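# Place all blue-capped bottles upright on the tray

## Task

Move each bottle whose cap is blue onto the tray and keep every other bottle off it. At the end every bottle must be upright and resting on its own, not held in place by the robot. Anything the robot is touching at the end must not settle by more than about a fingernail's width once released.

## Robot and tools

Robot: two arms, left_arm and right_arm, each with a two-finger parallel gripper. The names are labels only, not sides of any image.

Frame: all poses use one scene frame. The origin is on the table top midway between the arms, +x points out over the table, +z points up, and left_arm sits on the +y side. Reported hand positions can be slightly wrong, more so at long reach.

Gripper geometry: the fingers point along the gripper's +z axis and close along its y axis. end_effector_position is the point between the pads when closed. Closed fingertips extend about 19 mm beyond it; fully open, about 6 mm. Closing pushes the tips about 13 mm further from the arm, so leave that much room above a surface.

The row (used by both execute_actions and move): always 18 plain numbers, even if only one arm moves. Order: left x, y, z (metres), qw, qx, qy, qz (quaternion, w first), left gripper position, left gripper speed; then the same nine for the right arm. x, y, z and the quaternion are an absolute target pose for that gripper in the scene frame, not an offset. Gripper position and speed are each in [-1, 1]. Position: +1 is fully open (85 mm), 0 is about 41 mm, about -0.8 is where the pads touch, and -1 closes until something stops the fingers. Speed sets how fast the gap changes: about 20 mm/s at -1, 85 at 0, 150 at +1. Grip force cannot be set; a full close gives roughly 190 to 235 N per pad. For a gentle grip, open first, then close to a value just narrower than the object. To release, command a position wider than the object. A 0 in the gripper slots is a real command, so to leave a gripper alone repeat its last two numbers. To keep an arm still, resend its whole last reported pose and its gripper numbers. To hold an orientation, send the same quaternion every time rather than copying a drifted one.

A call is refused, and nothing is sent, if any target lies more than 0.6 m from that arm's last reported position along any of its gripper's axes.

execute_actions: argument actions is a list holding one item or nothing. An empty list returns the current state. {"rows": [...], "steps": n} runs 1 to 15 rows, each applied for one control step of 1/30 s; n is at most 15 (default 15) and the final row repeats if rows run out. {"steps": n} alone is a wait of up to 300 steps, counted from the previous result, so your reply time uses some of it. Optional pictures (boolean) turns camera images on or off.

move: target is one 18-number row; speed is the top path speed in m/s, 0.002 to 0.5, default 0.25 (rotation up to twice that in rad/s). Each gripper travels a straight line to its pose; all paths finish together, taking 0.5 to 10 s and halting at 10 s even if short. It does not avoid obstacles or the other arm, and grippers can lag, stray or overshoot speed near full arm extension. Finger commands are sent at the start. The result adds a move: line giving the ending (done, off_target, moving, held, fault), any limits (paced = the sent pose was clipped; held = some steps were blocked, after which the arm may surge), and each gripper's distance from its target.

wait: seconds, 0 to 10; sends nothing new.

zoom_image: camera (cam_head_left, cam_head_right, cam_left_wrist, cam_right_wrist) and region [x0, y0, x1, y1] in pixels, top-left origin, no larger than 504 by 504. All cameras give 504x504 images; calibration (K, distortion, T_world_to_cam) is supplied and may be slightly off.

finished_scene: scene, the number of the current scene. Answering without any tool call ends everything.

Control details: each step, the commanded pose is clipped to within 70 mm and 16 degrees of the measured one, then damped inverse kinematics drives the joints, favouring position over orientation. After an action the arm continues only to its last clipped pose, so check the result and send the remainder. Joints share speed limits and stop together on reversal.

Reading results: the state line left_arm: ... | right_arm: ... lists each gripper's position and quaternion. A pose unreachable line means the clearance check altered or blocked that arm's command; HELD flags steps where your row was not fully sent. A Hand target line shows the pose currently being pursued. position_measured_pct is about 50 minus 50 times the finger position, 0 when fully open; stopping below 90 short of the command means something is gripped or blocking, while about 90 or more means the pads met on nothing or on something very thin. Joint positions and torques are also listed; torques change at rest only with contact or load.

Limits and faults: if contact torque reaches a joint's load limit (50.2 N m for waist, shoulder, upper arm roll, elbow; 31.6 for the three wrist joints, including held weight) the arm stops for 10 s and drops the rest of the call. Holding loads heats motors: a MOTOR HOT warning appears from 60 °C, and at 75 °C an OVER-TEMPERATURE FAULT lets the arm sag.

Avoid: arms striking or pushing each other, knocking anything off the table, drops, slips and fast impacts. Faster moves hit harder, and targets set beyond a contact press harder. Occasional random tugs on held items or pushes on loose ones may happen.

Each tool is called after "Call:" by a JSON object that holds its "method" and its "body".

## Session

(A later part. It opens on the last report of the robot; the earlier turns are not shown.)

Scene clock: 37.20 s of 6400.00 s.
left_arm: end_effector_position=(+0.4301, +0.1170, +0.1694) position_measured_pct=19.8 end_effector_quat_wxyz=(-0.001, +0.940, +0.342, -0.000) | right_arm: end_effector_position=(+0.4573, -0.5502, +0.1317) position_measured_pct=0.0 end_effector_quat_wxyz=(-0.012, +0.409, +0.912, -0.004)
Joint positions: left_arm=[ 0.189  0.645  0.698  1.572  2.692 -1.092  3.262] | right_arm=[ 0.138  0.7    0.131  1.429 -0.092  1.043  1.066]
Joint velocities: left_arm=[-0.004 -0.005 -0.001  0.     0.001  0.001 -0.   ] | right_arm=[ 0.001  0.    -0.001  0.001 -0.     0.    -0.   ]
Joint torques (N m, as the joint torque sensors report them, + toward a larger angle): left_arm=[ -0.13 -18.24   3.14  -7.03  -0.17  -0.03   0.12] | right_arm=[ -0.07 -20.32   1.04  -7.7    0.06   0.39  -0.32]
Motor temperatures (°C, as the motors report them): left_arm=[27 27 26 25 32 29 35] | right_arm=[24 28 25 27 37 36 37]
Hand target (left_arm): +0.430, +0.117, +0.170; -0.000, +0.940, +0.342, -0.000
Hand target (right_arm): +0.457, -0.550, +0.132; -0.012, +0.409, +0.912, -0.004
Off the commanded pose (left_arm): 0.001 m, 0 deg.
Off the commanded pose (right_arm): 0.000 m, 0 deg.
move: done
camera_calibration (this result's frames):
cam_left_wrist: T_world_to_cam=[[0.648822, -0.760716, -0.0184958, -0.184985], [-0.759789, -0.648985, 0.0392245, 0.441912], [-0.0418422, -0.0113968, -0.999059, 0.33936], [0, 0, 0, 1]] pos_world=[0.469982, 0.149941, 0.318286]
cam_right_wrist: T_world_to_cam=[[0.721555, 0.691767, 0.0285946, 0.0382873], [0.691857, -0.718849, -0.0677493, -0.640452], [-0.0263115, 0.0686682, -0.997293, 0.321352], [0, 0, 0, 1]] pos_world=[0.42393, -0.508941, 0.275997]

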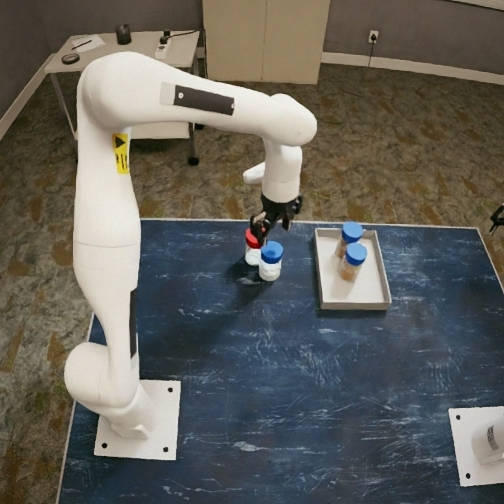

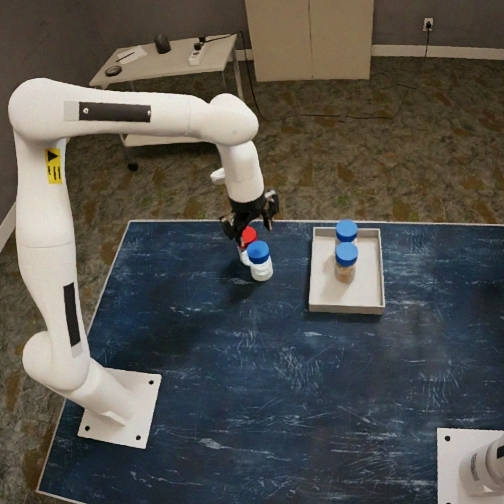

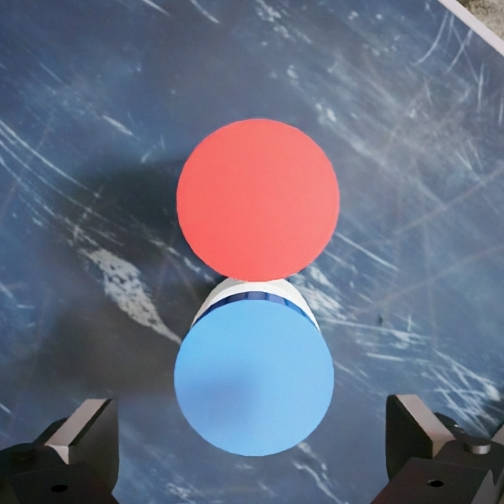

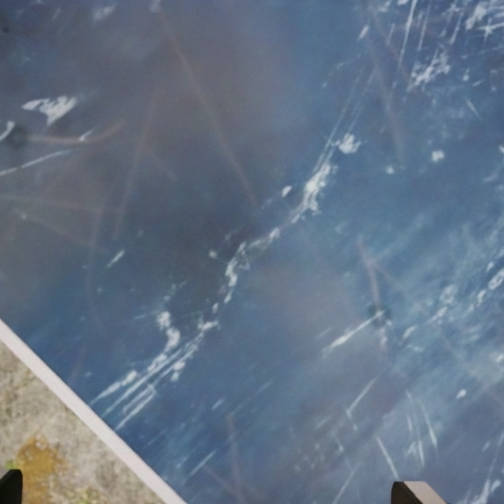

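Well aligned. Place at (0.36,-0.10).

Call:
{"method": "move", "body": {"target": [0.431,0.118,0.082,0,0.94,0.342,0,0.6,0.5, 0.4573,-0.5502,0.1317,-0.012,0.409,0.912,-0.004,1,0], "speed": 0.15}}

Call:
{"method": "move", "body": {"target": [0.431,0.118,0.082,0,0.94,0.342,0,-1,0.5, 0.4573,-0.5502,0.1317,-0.012,0.409,0.912,-0.004,1,0]}}

Call:
{"method": "move", "body": {"target": [0.42,0.11,0.16,0,0.94,0.342,0,-1,0.5, 0.4573,-0.5502,0.1317,-0.012,0.409,0.912,-0.004,1,0], "speed": 0.2}}

Call:
{"method": "move", "body": {"target": [0.36,-0.10,0.15,0,1,0,0,-1,0.5, 0.4573,-0.5502,0.1317,-0.012,0.409,0.912,-0.004,1,0], "speed": 0.3}}

Call:
{"method": "move", "body": {"target": [0.36,-0.10,0.0855,0,1,0,0,-1,0.5, 0.4573,-0.5502,0.1317,-0.012,0.409,0.912,-0.004,1,0], "speed": 0.07}}

Call:
{"method": "move", "body": {"target": [0.36,-0.10,0.0855,0,1,0,0,0.6,0.5, 0.4573,-0.5502,0.1317,-0.012,0.409,0.912,-0.004,1,0]}}

Call:
{"method": "move", "body": {"target": [0.36,-0.10,0.2,0,1,0,0,0.6,0.5, 0.4573,-0.5502,0.1317,-0.012,0.409,0.912,-0.004,1,0], "speed": 0.25}}

Scene clock: 40.00 s of 6400.00 s.
left_arm: end_effector_position=(+0.4312, +0.1181, +0.0824) position_measured_pct=19.8 end_effector_quat_wxyz=(+0.000, +0.940, +0.342, +0.000) | right_arm: end_effector_position=(+0.4573, -0.5502, +0.1317) position_measured_pct=0.0 end_effector_quat_wxyz=(-0.012, +0.409, +0.912, -0.004)
Joint positions: left_arm=[ 0.23   0.766  0.619  1.672  2.594 -0.883  3.338] | right_arm=[ 0.138  0.7    0.131  1.429 -0.092  1.043  1.066]
Joint velocities: left_arm=[ 0.003  0.004 -0.     0.001 -0.     0.001 -0.   ] | right_arm=[ 0.     0.     0.001 -0.001 -0.    -0.     0.   ]
Joint torques (N m, as the joint torque sensors report them, + toward a larger angle): left_arm=[  0.38 -20.22   3.45  -5.76   0.04  -0.26   0.2 ] | right_arm=[ -0.04 -20.22   1.07  -7.65   0.09   0.39  -0.33]
Motor temperatures (°C, as the motors report them): left_arm=[27 27 26 25 32 29 35] | right_arm=[24 28 25 27 37 36 37]
Hand target (left_arm): +0.431, +0.118, +0.082; +0.000, +0.940, +0.342, -0.000
Hand target (right_arm): +0.457, -0.550, +0.132; -0.012, +0.409, +0.912, -0.004
Off the commanded pose (left_arm): 0.000 m, 0 deg.
Off the commanded pose (right_arm): 0.000 m, 0 deg.
move: done
camera_calibration (this result's frames):
cam_left_wrist: T_world_to_cam=[[0.648966, -0.760632, -0.0168076, -0.186665], [-0.759746, -0.649066, 0.0387241, 0.446843], [-0.040364, -0.0123612, -0.999109, 0.251915], [0, 0, 0, 1]] pos_world=[0.470795, 0.151161, 0.231249]
cam_right_wrist: T_world_to_cam=[[0.721555, 0.691767, 0.0285948, 0.0382874], [0.691857, -0.718849, -0.0677492, -0.640452], [-0.0263113, 0.0686683, -0.997293, 0.321352], [0, 0, 0, 1]] pos_world=[0.42393, -0.508941, 0.275997]

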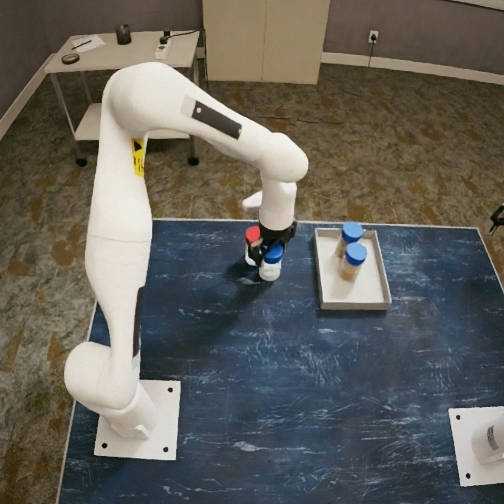

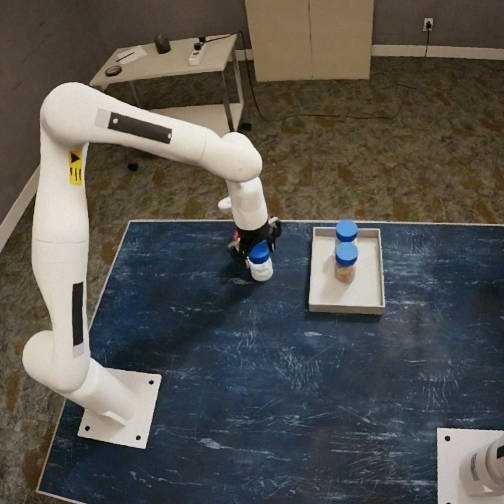

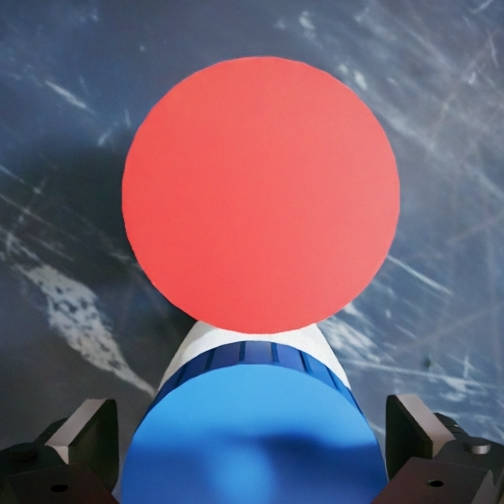

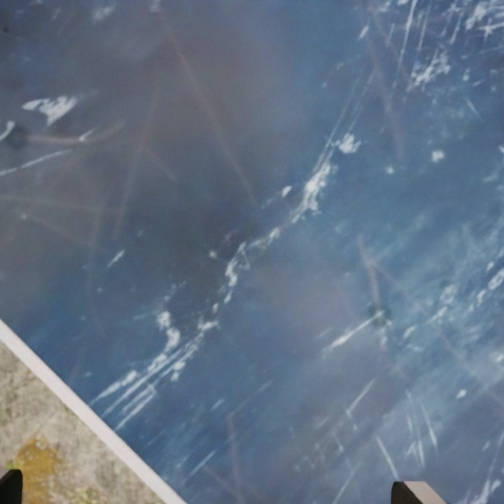

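Scene clock: 40.70 s of 6400.00 s.
left_arm: end_effector_position=(+0.4314, +0.1178, +0.0830) position_measured_pct=38.9 end_effector_quat_wxyz=(+0.001, +0.940, +0.342, +0.001) | right_arm: end_effector_position=(+0.4573, -0.5502, +0.1317) position_measured_pct=0.0 end_effector_quat_wxyz=(-0.012, +0.409, +0.912, -0.004)
Joint positions: left_arm=[ 0.231  0.765  0.62   1.672  2.593 -0.883  3.339] | right_arm=[ 0.138  0.7    0.131  1.429 -0.092  1.043  1.066]
Joint velocities: left_arm=[ 0.    -0.     0.    -0.001 -0.001  0.001 -0.001] | right_arm=[ 0.001 -0.    -0.001 -0.     0.     0.    -0.   ]
Joint torques (N m, as the joint torque sensors report them, + toward a larger angle): left_arm=[  0.47 -18.24   3.25  -5.38  -0.11   0.2    0.03] | right_arm=[  0.09 -20.25   1.01  -7.64   0.07   0.38  -0.28]
Motor temperatures (°C, as the motors report them): left_arm=[27 27 26 25 32 29 35] | right_arm=[24 28 25 27 37 36 37]
Hand target (left_arm): +0.431, +0.118, +0.082; -0.000, +0.940, +0.342, -0.000
Hand target (right_arm): +0.457, -0.550, +0.132; -0.012, +0.409, +0.912, -0.004
Off the commanded pose (left_arm): 0.001 m, 0 deg.
Off the commanded pose (right_arm): 0.000 m, 0 deg.
move: done
camera_calibration (this result's frames):
cam_left_wrist: T_world_to_cam=[[0.648896, -0.760714, -0.0157255, -0.187117], [-0.75988, -0.648965, 0.0377663, 0.446932], [-0.0389347, -0.0125569, -0.999163, 0.25193], [0, 0, 0, 1]] pos_world=[0.470843, 0.150865, 0.231898]
cam_right_wrist: T_world_to_cam=[[0.721555, 0.691767, 0.0285946, 0.0382876], [0.691857, -0.718849, -0.0677493, -0.640452], [-0.0263115, 0.0686682, -0.997293, 0.321352], [0, 0, 0, 1]] pos_world=[0.42393, -0.508941, 0.275997]

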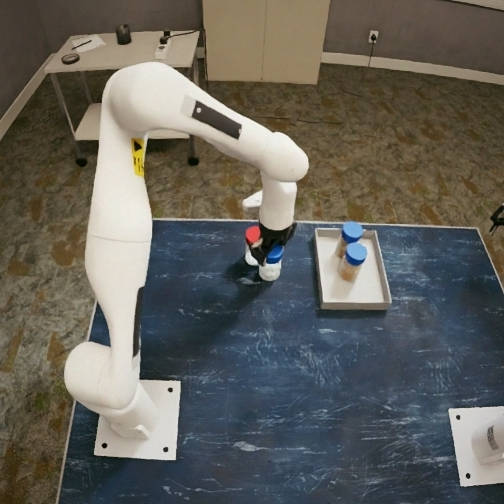

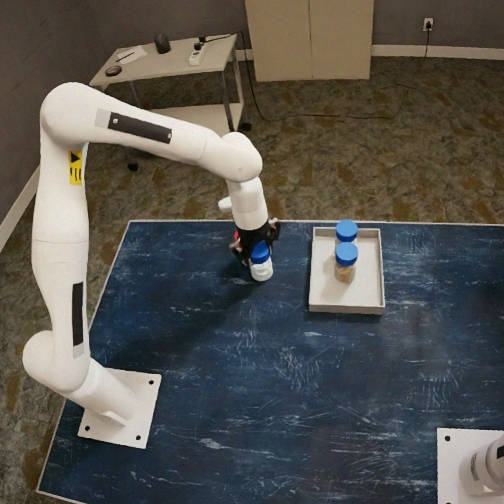

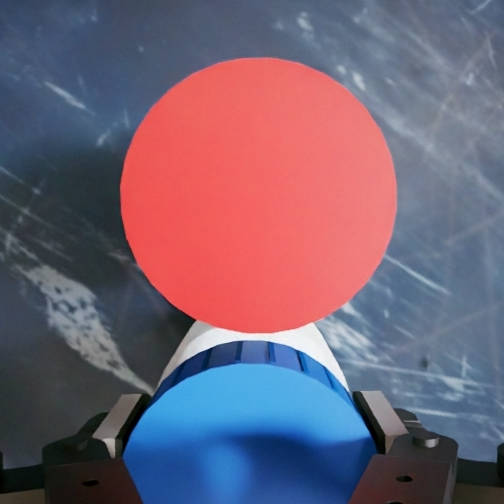

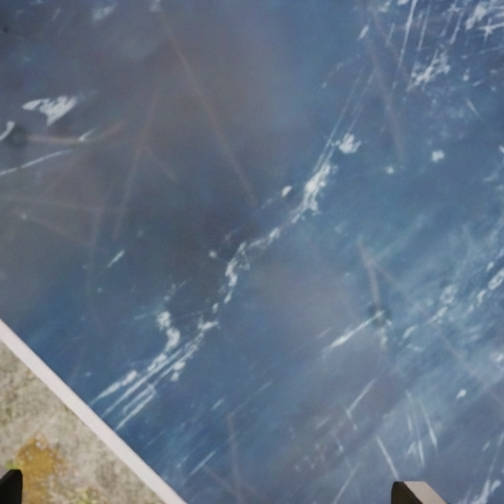

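Scene clock: 41.57 s of 6400.00 s.
left_arm: end_effector_position=(+0.4199, +0.1100, +0.1597) position_measured_pct=38.9 end_effector_quat_wxyz=(-0.000, +0.940, +0.342, +0.000) | right_arm: end_effector_position=(+0.4573, -0.5502, +0.1317) position_measured_pct=0.0 end_effector_quat_wxyz=(-0.012, +0.409, +0.912, -0.004)
Joint positions: left_arm=[ 0.213  0.649  0.692  1.601  2.684 -1.06   3.296] | right_arm=[ 0.138  0.7    0.131  1.429 -0.092  1.043  1.066]
Joint velocities: left_arm=[-0.001 -0.003  0.    -0.002  0.001  0.    -0.002] | right_arm=[-0.    -0.001  0.    -0.001  0.    -0.    -0.   ]
Joint torques (N m, as the joint torque sensors report them, + toward a larger angle): left_arm=[ -0.02 -18.62   3.87  -7.61   0.11   0.18  -0.08] | right_arm=[ -0.01 -20.27   1.    -7.58   0.05   0.38  -0.34]
Motor temperatures (°C, as the motors report them): left_arm=[27 27 26 25 32 29 35] | right_arm=[24 28 25 27 37 36 37]
Hand target (left_arm): +0.420, +0.110, +0.160; -0.000, +0.940, +0.342, +0.000
Hand target (right_arm): +0.457, -0.550, +0.132; -0.012, +0.409, +0.912, -0.004
Off the commanded pose (left_arm): 0.000 m, 0 deg.
Off the commanded pose (right_arm): 0.000 m, 0 deg.
move: done
camera_calibration (this result's frames):
cam_left_wrist: T_world_to_cam=[[0.64877, -0.760783, -0.0175229, -0.183994], [-0.759894, -0.648901, 0.0385904, 0.430117], [-0.0407295, -0.0117208, -0.999101, 0.328731], [0, 0, 0, 1]] pos_world=[0.459602, 0.142977, 0.308613]
cam_right_wrist: T_world_to_cam=[[0.721555, 0.691767, 0.0285946, 0.0382875], [0.691857, -0.718849, -0.0677493, -0.640452], [-0.0263116, 0.0686682, -0.997293, 0.321352], [0, 0, 0, 1]] pos_world=[0.42393, -0.508941, 0.275997]

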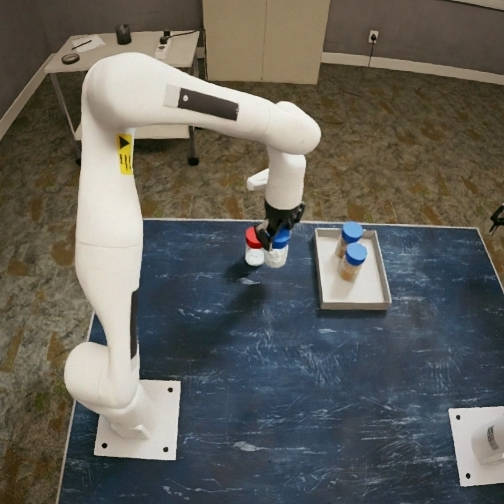

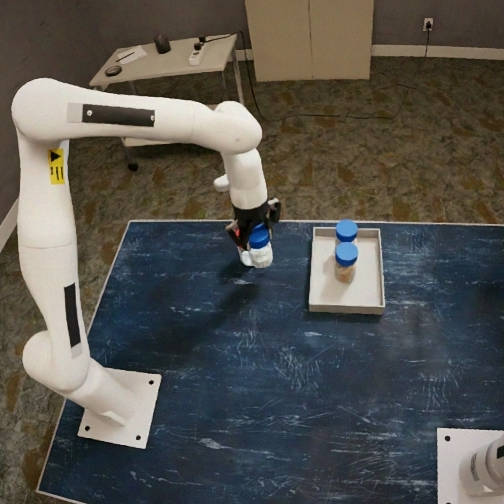

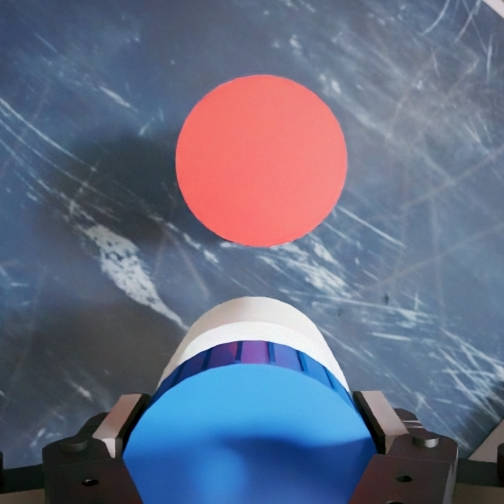

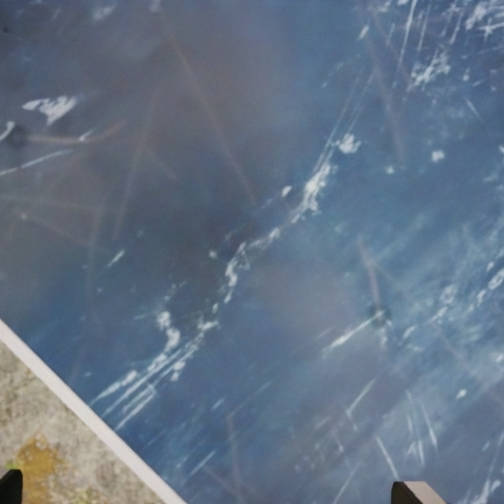

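Scene clock: 43.23 s of 6400.00 s.
left_arm: end_effector_position=(+0.3603, -0.0996, +0.1507) position_measured_pct=38.9 end_effector_quat_wxyz=(+0.000, +1.000, +0.000, +0.001) | right_arm: end_effector_position=(+0.4573, -0.5502, +0.1317) position_measured_pct=0.0 end_effector_quat_wxyz=(-0.012, +0.409, +0.912, -0.004)
Joint positions: left_arm=[ 0.649  0.943  0.791  1.106  2.504 -1.322  2.931] | right_arm=[ 0.138  0.7    0.131  1.429 -0.092  1.043  1.066]
Joint velocities: left_arm=[ 0.009  0.009  0.    -0.006  0.001 -0.005 -0.001] | right_arm=[-0.     0.    -0.001 -0.001 -0.     0.     0.   ]
Joint torques (N m, as the joint torque sensors report them, + toward a larger angle): left_arm=[ -0.58 -25.46   4.86  -7.48   0.33  -0.02  -0.29] | right_arm=[ -0.01 -20.3    1.11  -7.57   0.09   0.4   -0.31]
Motor temperatures (°C, as the motors report them): left_arm=[27 28 26 25 32 29 35] | right_arm=[24 28 25 27 37 36 37]
Hand target (left_arm): +0.360, -0.100, +0.150; +0.000, +1.000, -0.000, +0.001
Hand target (right_arm): +0.457, -0.550, +0.132; -0.012, +0.409, +0.912, -0.004
Off the commanded pose (left_arm): 0.001 m, 0 deg.
Off the commanded pose (right_arm): 0.000 m, 0 deg.
move: done
camera_calibration (this result's frames):
cam_left_wrist: T_world_to_cam=[[0.00858991, -0.99983, -0.0163297, -0.0982633], [-0.999276, -0.00918796, 0.0369084, 0.399319], [-0.0370521, 0.0160008, -0.999185, 0.316311], [0, 0, 0, 1]] pos_world=[0.411595, -0.0996389, 0.29971]
cam_right_wrist: T_world_to_cam=[[0.721555, 0.691766, 0.0285948, 0.0382872], [0.691857, -0.718849, -0.0677491, -0.640452], [-0.0263113, 0.0686682, -0.997293, 0.321352], [0, 0, 0, 1]] pos_world=[0.42393, -0.508941, 0.275997]

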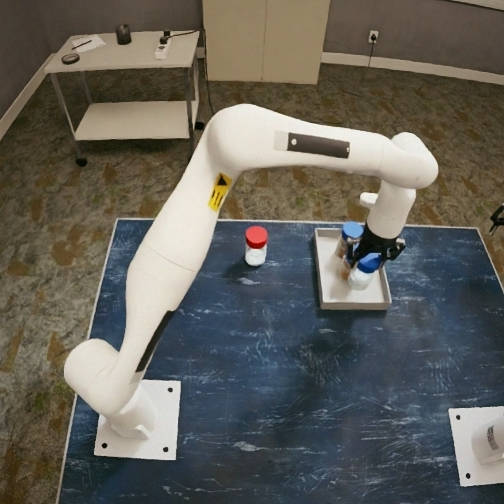

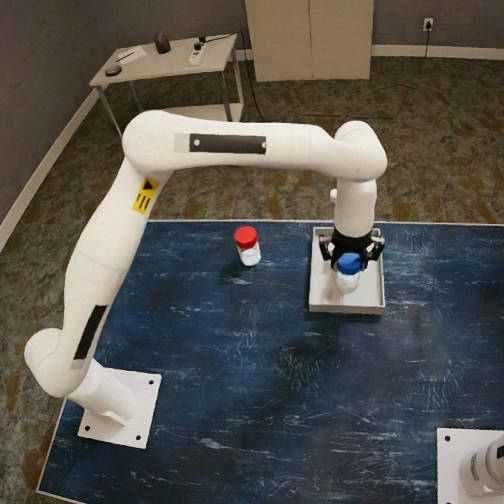

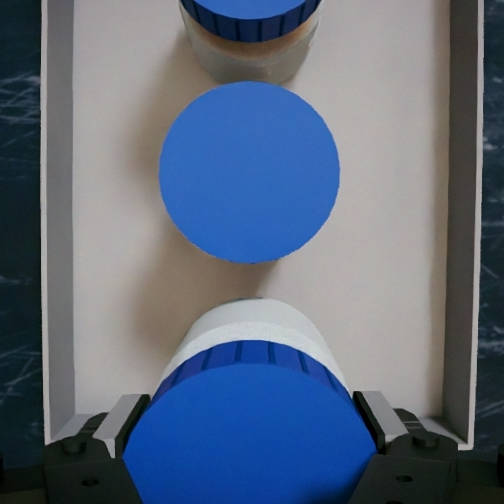

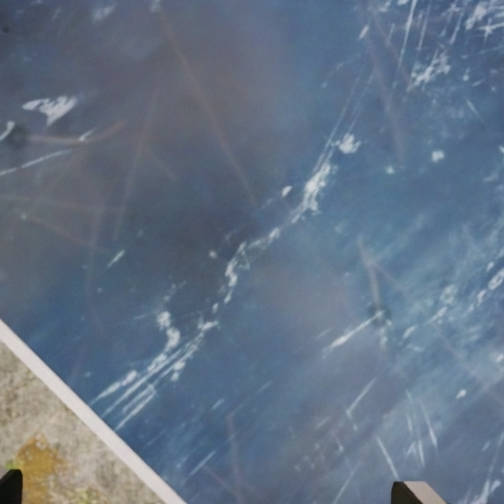

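Scene clock: 44.47 s of 6400.00 s.
left_arm: end_effector_position=(+0.3602, -0.0999, +0.0861) position_measured_pct=38.9 end_effector_quat_wxyz=(+0.000, +1.000, +0.000, +0.000) | right_arm: end_effector_position=(+0.4573, -0.5502, +0.1317) position_measured_pct=0.0 end_effector_quat_wxyz=(-0.012, +0.409, +0.912, -0.004)
Joint positions: left_arm=[ 0.65   1.016  0.757  1.18   2.462 -1.191  2.968] | right_arm=[ 0.138  0.7    0.131  1.429 -0.092  1.043  1.066]
Joint velocities: left_arm=[-0.    -0.001  0.    -0.    -0.001  0.001  0.001] | right_arm=[ 0.001 -0.    -0.    -0.001  0.     0.    -0.   ]
Joint torques (N m, as the joint torque sensors report them, + toward a larger angle): left_arm=[  0.4  -24.26   4.67  -6.56   0.34   0.29   0.12] | right_arm=[  0.   -20.34   1.06  -7.71   0.05   0.35  -0.4 ]
Motor temperatures (°C, as the motors report them): left_arm=[27 28 26 25 32 29 35] | right_arm=[24 28 25 27 37 36 37]
Hand target (left_arm): +0.360, -0.100, +0.086; +0.000, +1.000, -0.000, -0.000
Hand target (right_arm): +0.457, -0.550, +0.132; -0.012, +0.409, +0.912, -0.004
Off the commanded pose (left_arm): 0.001 m, 0 deg.
Off the commanded pose (right_arm): 0.000 m, 0 deg.
move: done
camera_calibration (this result's frames):
cam_left_wrist: T_world_to_cam=[[0.00840061, -0.999818, -0.0171532, -0.0995006], [-0.999224, -0.00905329, 0.0383337, 0.401505], [-0.038482, 0.0168179, -0.999118, 0.252299], [0, 0, 0, 1]] pos_world=[0.411738, -0.100091, 0.234979]
cam_right_wrist: T_world_to_cam=[[0.721555, 0.691767, 0.0285948, 0.0382873], [0.691857, -0.718849, -0.067749, -0.640452], [-0.0263112, 0.0686681, -0.997293, 0.321352], [0, 0, 0, 1]] pos_world=[0.42393, -0.508941, 0.275997]

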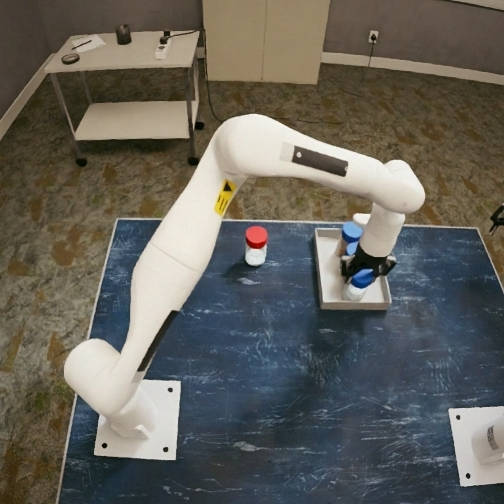

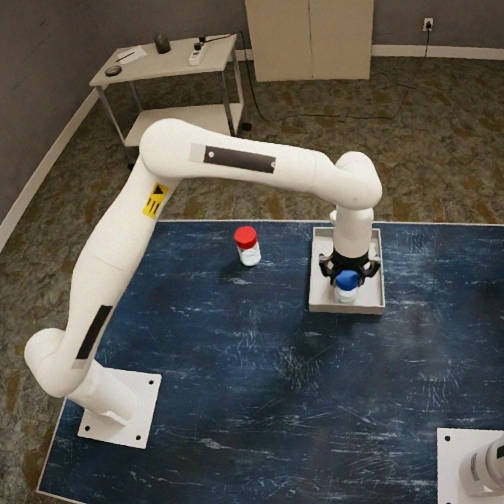

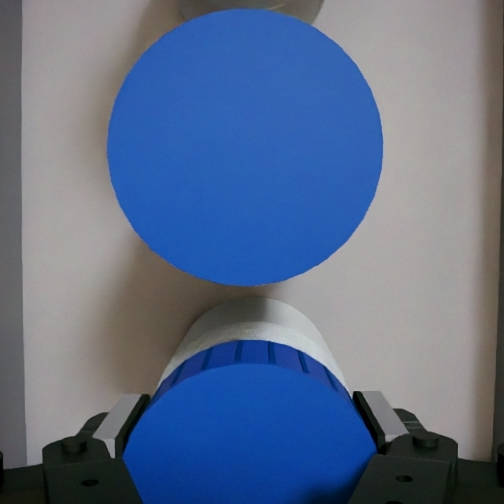

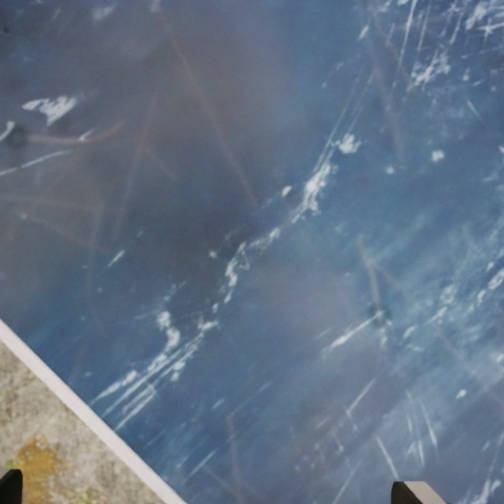

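Scene clock: 45.17 s of 6400.00 s.
left_arm: end_effector_position=(+0.3600, -0.1000, +0.0855) position_measured_pct=19.8 end_effector_quat_wxyz=(+0.000, +1.000, +0.000, +0.000) | right_arm: end_effector_position=(+0.4573, -0.5502, +0.1317) position_measured_pct=0.0 end_effector_quat_wxyz=(-0.012, +0.409, +0.912, -0.004)
Joint positions: left_arm=[ 0.65   1.017  0.756  1.18   2.462 -1.19   2.969] | right_arm=[ 0.138  0.7    0.131  1.429 -0.092  1.043  1.066]
Joint velocities: left_arm=[-0.     0.    -0.    -0.001 -0.     0.001 -0.001] | right_arm=[-0.001 -0.    -0.     0.    -0.    -0.     0.   ]
Joint torques (N m, as the joint torque sensors report them, + toward a larger angle): left_arm=[  0.31 -24.71   4.97  -6.29   0.05  -0.02   0.03] | right_arm=[  0.03 -20.29   0.9   -7.43   0.07   0.33  -0.29]
Motor temperatures (°C, as the motors report them): left_arm=[27 28 26 25 32 29 35] | right_arm=[24 28 25 27 37 36 37]
Hand target (left_arm): +0.360, -0.100, +0.086; +0.000, +1.000, -0.000, -0.000
Hand target (right_arm): +0.457, -0.550, +0.132; -0.012, +0.409, +0.912, -0.004
Off the commanded pose (left_arm): 0.000 m, 0 deg.
Off the commanded pose (right_arm): 0.000 m, 0 deg.
move: done
camera_calibration (this result's frames):
cam_left_wrist: T_world_to_cam=[[0.00826588, -0.999818, -0.0172183, -0.0995542], [-0.999211, -0.00892731, 0.0386982, 0.401311], [-0.0388449, 0.0168849, -0.999103, 0.25187], [0, 0, 0, 1]] pos_world=[0.411601, -0.100206, 0.2344]
cam_right_wrist: T_world_to_cam=[[0.721555, 0.691767, 0.0285948, 0.0382875], [0.691857, -0.718849, -0.0677491, -0.640452], [-0.0263113, 0.0686682, -0.997293, 0.321352], [0, 0, 0, 1]] pos_world=[0.42393, -0.508941, 0.275997]

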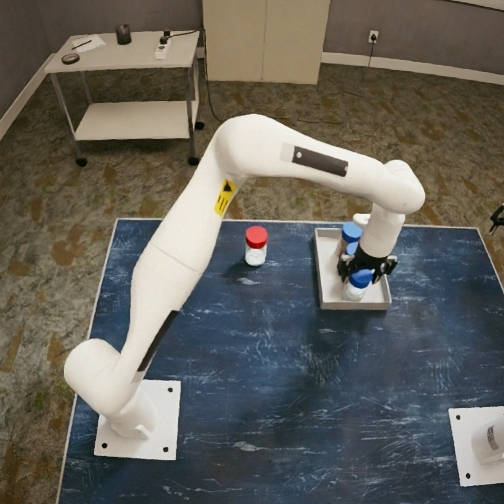

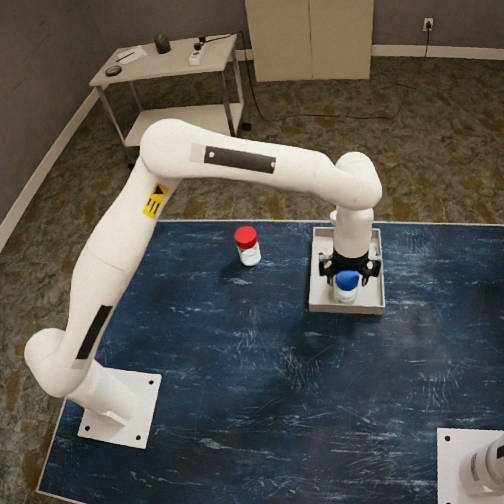

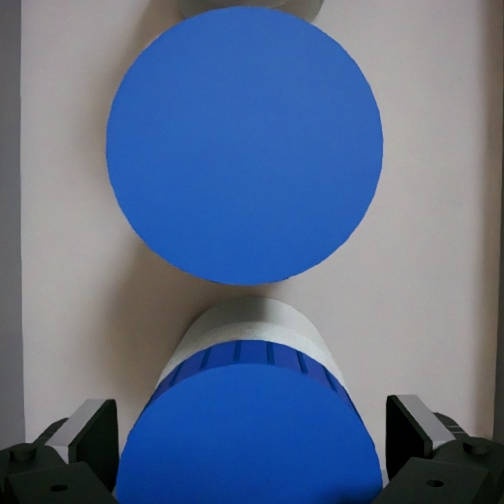

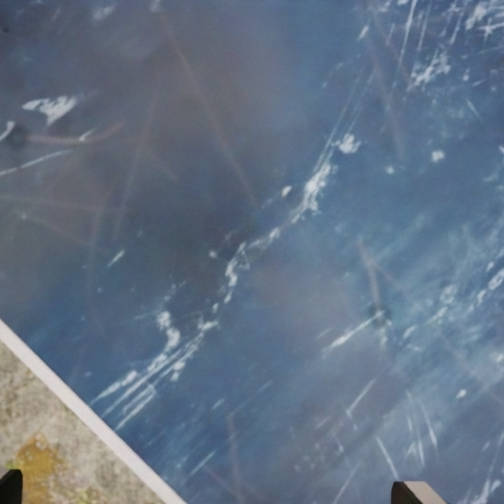

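Scene clock: 46.10 s of 6400.00 s.
left_arm: end_effector_position=(+0.3601, -0.0999, +0.1999) position_measured_pct=19.8 end_effector_quat_wxyz=(-0.000, +1.000, +0.000, +0.000) | right_arm: end_effector_position=(+0.4573, -0.5502, +0.1317) position_measured_pct=0.0 end_effector_quat_wxyz=(-0.012, +0.409, +0.912, -0.004)
Joint positions: left_arm=[ 0.662  0.902  0.81   1.015  2.531 -1.438  2.897] | right_arm=[ 0.138  0.7    0.131  1.429 -0.092  1.043  1.066]
Joint velocities: left_arm=[ 0.002  0.     0.    -0.002  0.    -0.004  0.   ] | right_arm=[ 0.001  0.     0.001  0.     0.    -0.    -0.   ]
Joint torques (N m, as the joint torque sensors report them, + toward a larger angle): left_arm=[  0.24 -24.15   4.41  -7.46   0.03  -0.01  -0.01] | right_arm=[ -0.01 -20.43   0.97  -7.61   0.11   0.31  -0.34]
Motor temperatures (°C, as the motors report them): left_arm=[27 28 26 25 32 29 35] | right_arm=[24 28 25 27 37 36 37]
Hand target (left_arm): +0.360, -0.100, +0.200; -0.000, +1.000, +0.000, +0.000
Hand target (right_arm): +0.457, -0.550, +0.132; -0.012, +0.409, +0.912, -0.004
Off the commanded pose (left_arm): 0.000 m, 0 deg.
Off the commanded pose (right_arm): 0.000 m, 0 deg.
move: done
camera_calibration (this result's frames):
cam_left_wrist: T_world_to_cam=[[0.00852657, -0.999813, -0.0173654, -0.0975903], [-0.999217, -0.00918988, 0.0384827, 0.396964], [-0.0386351, 0.0170237, -0.999108, 0.366089], [0, 0, 0, 1]] pos_world=[0.411629, -0.100156, 0.348792]
cam_right_wrist: T_world_to_cam=[[0.721555, 0.691767, 0.0285947, 0.0382874], [0.691857, -0.718849, -0.0677491, -0.640452], [-0.0263113, 0.0686681, -0.997293, 0.321352], [0, 0, 0, 1]] pos_world=[0.42393, -0.508941, 0.275997]

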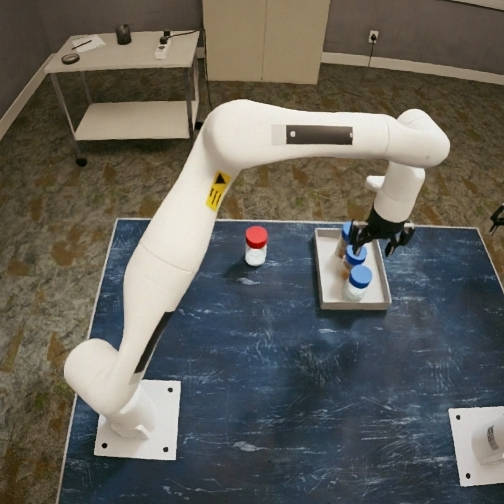

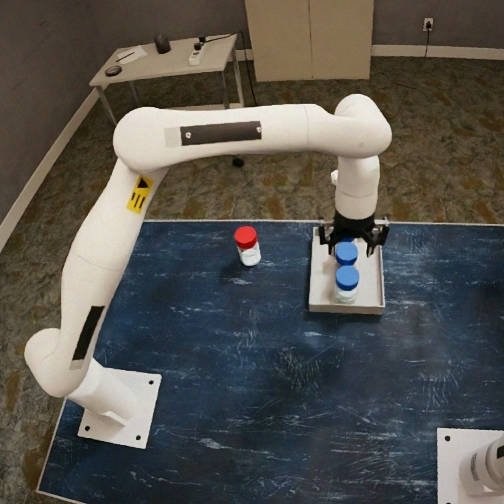

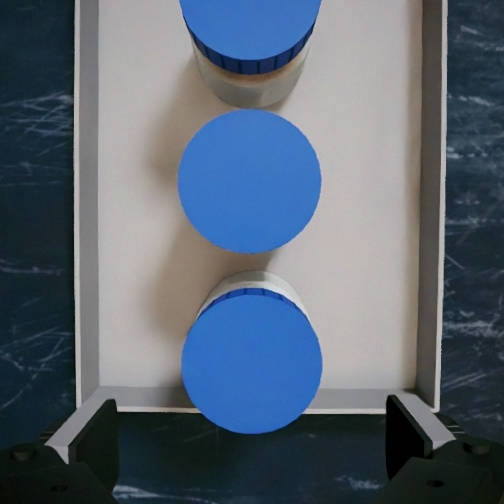

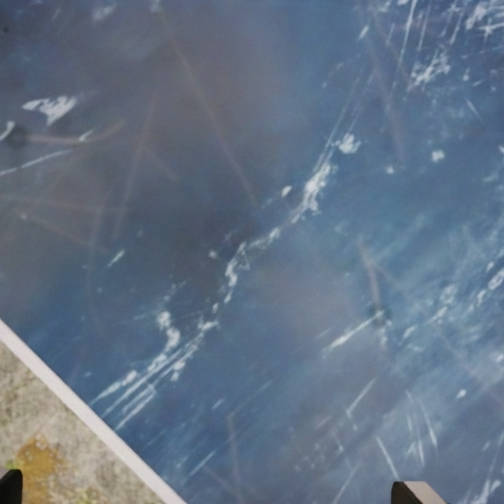

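Call:
{"method": "finished_scene", "body": {"scene": 1}}

The scene is finished: the task was done.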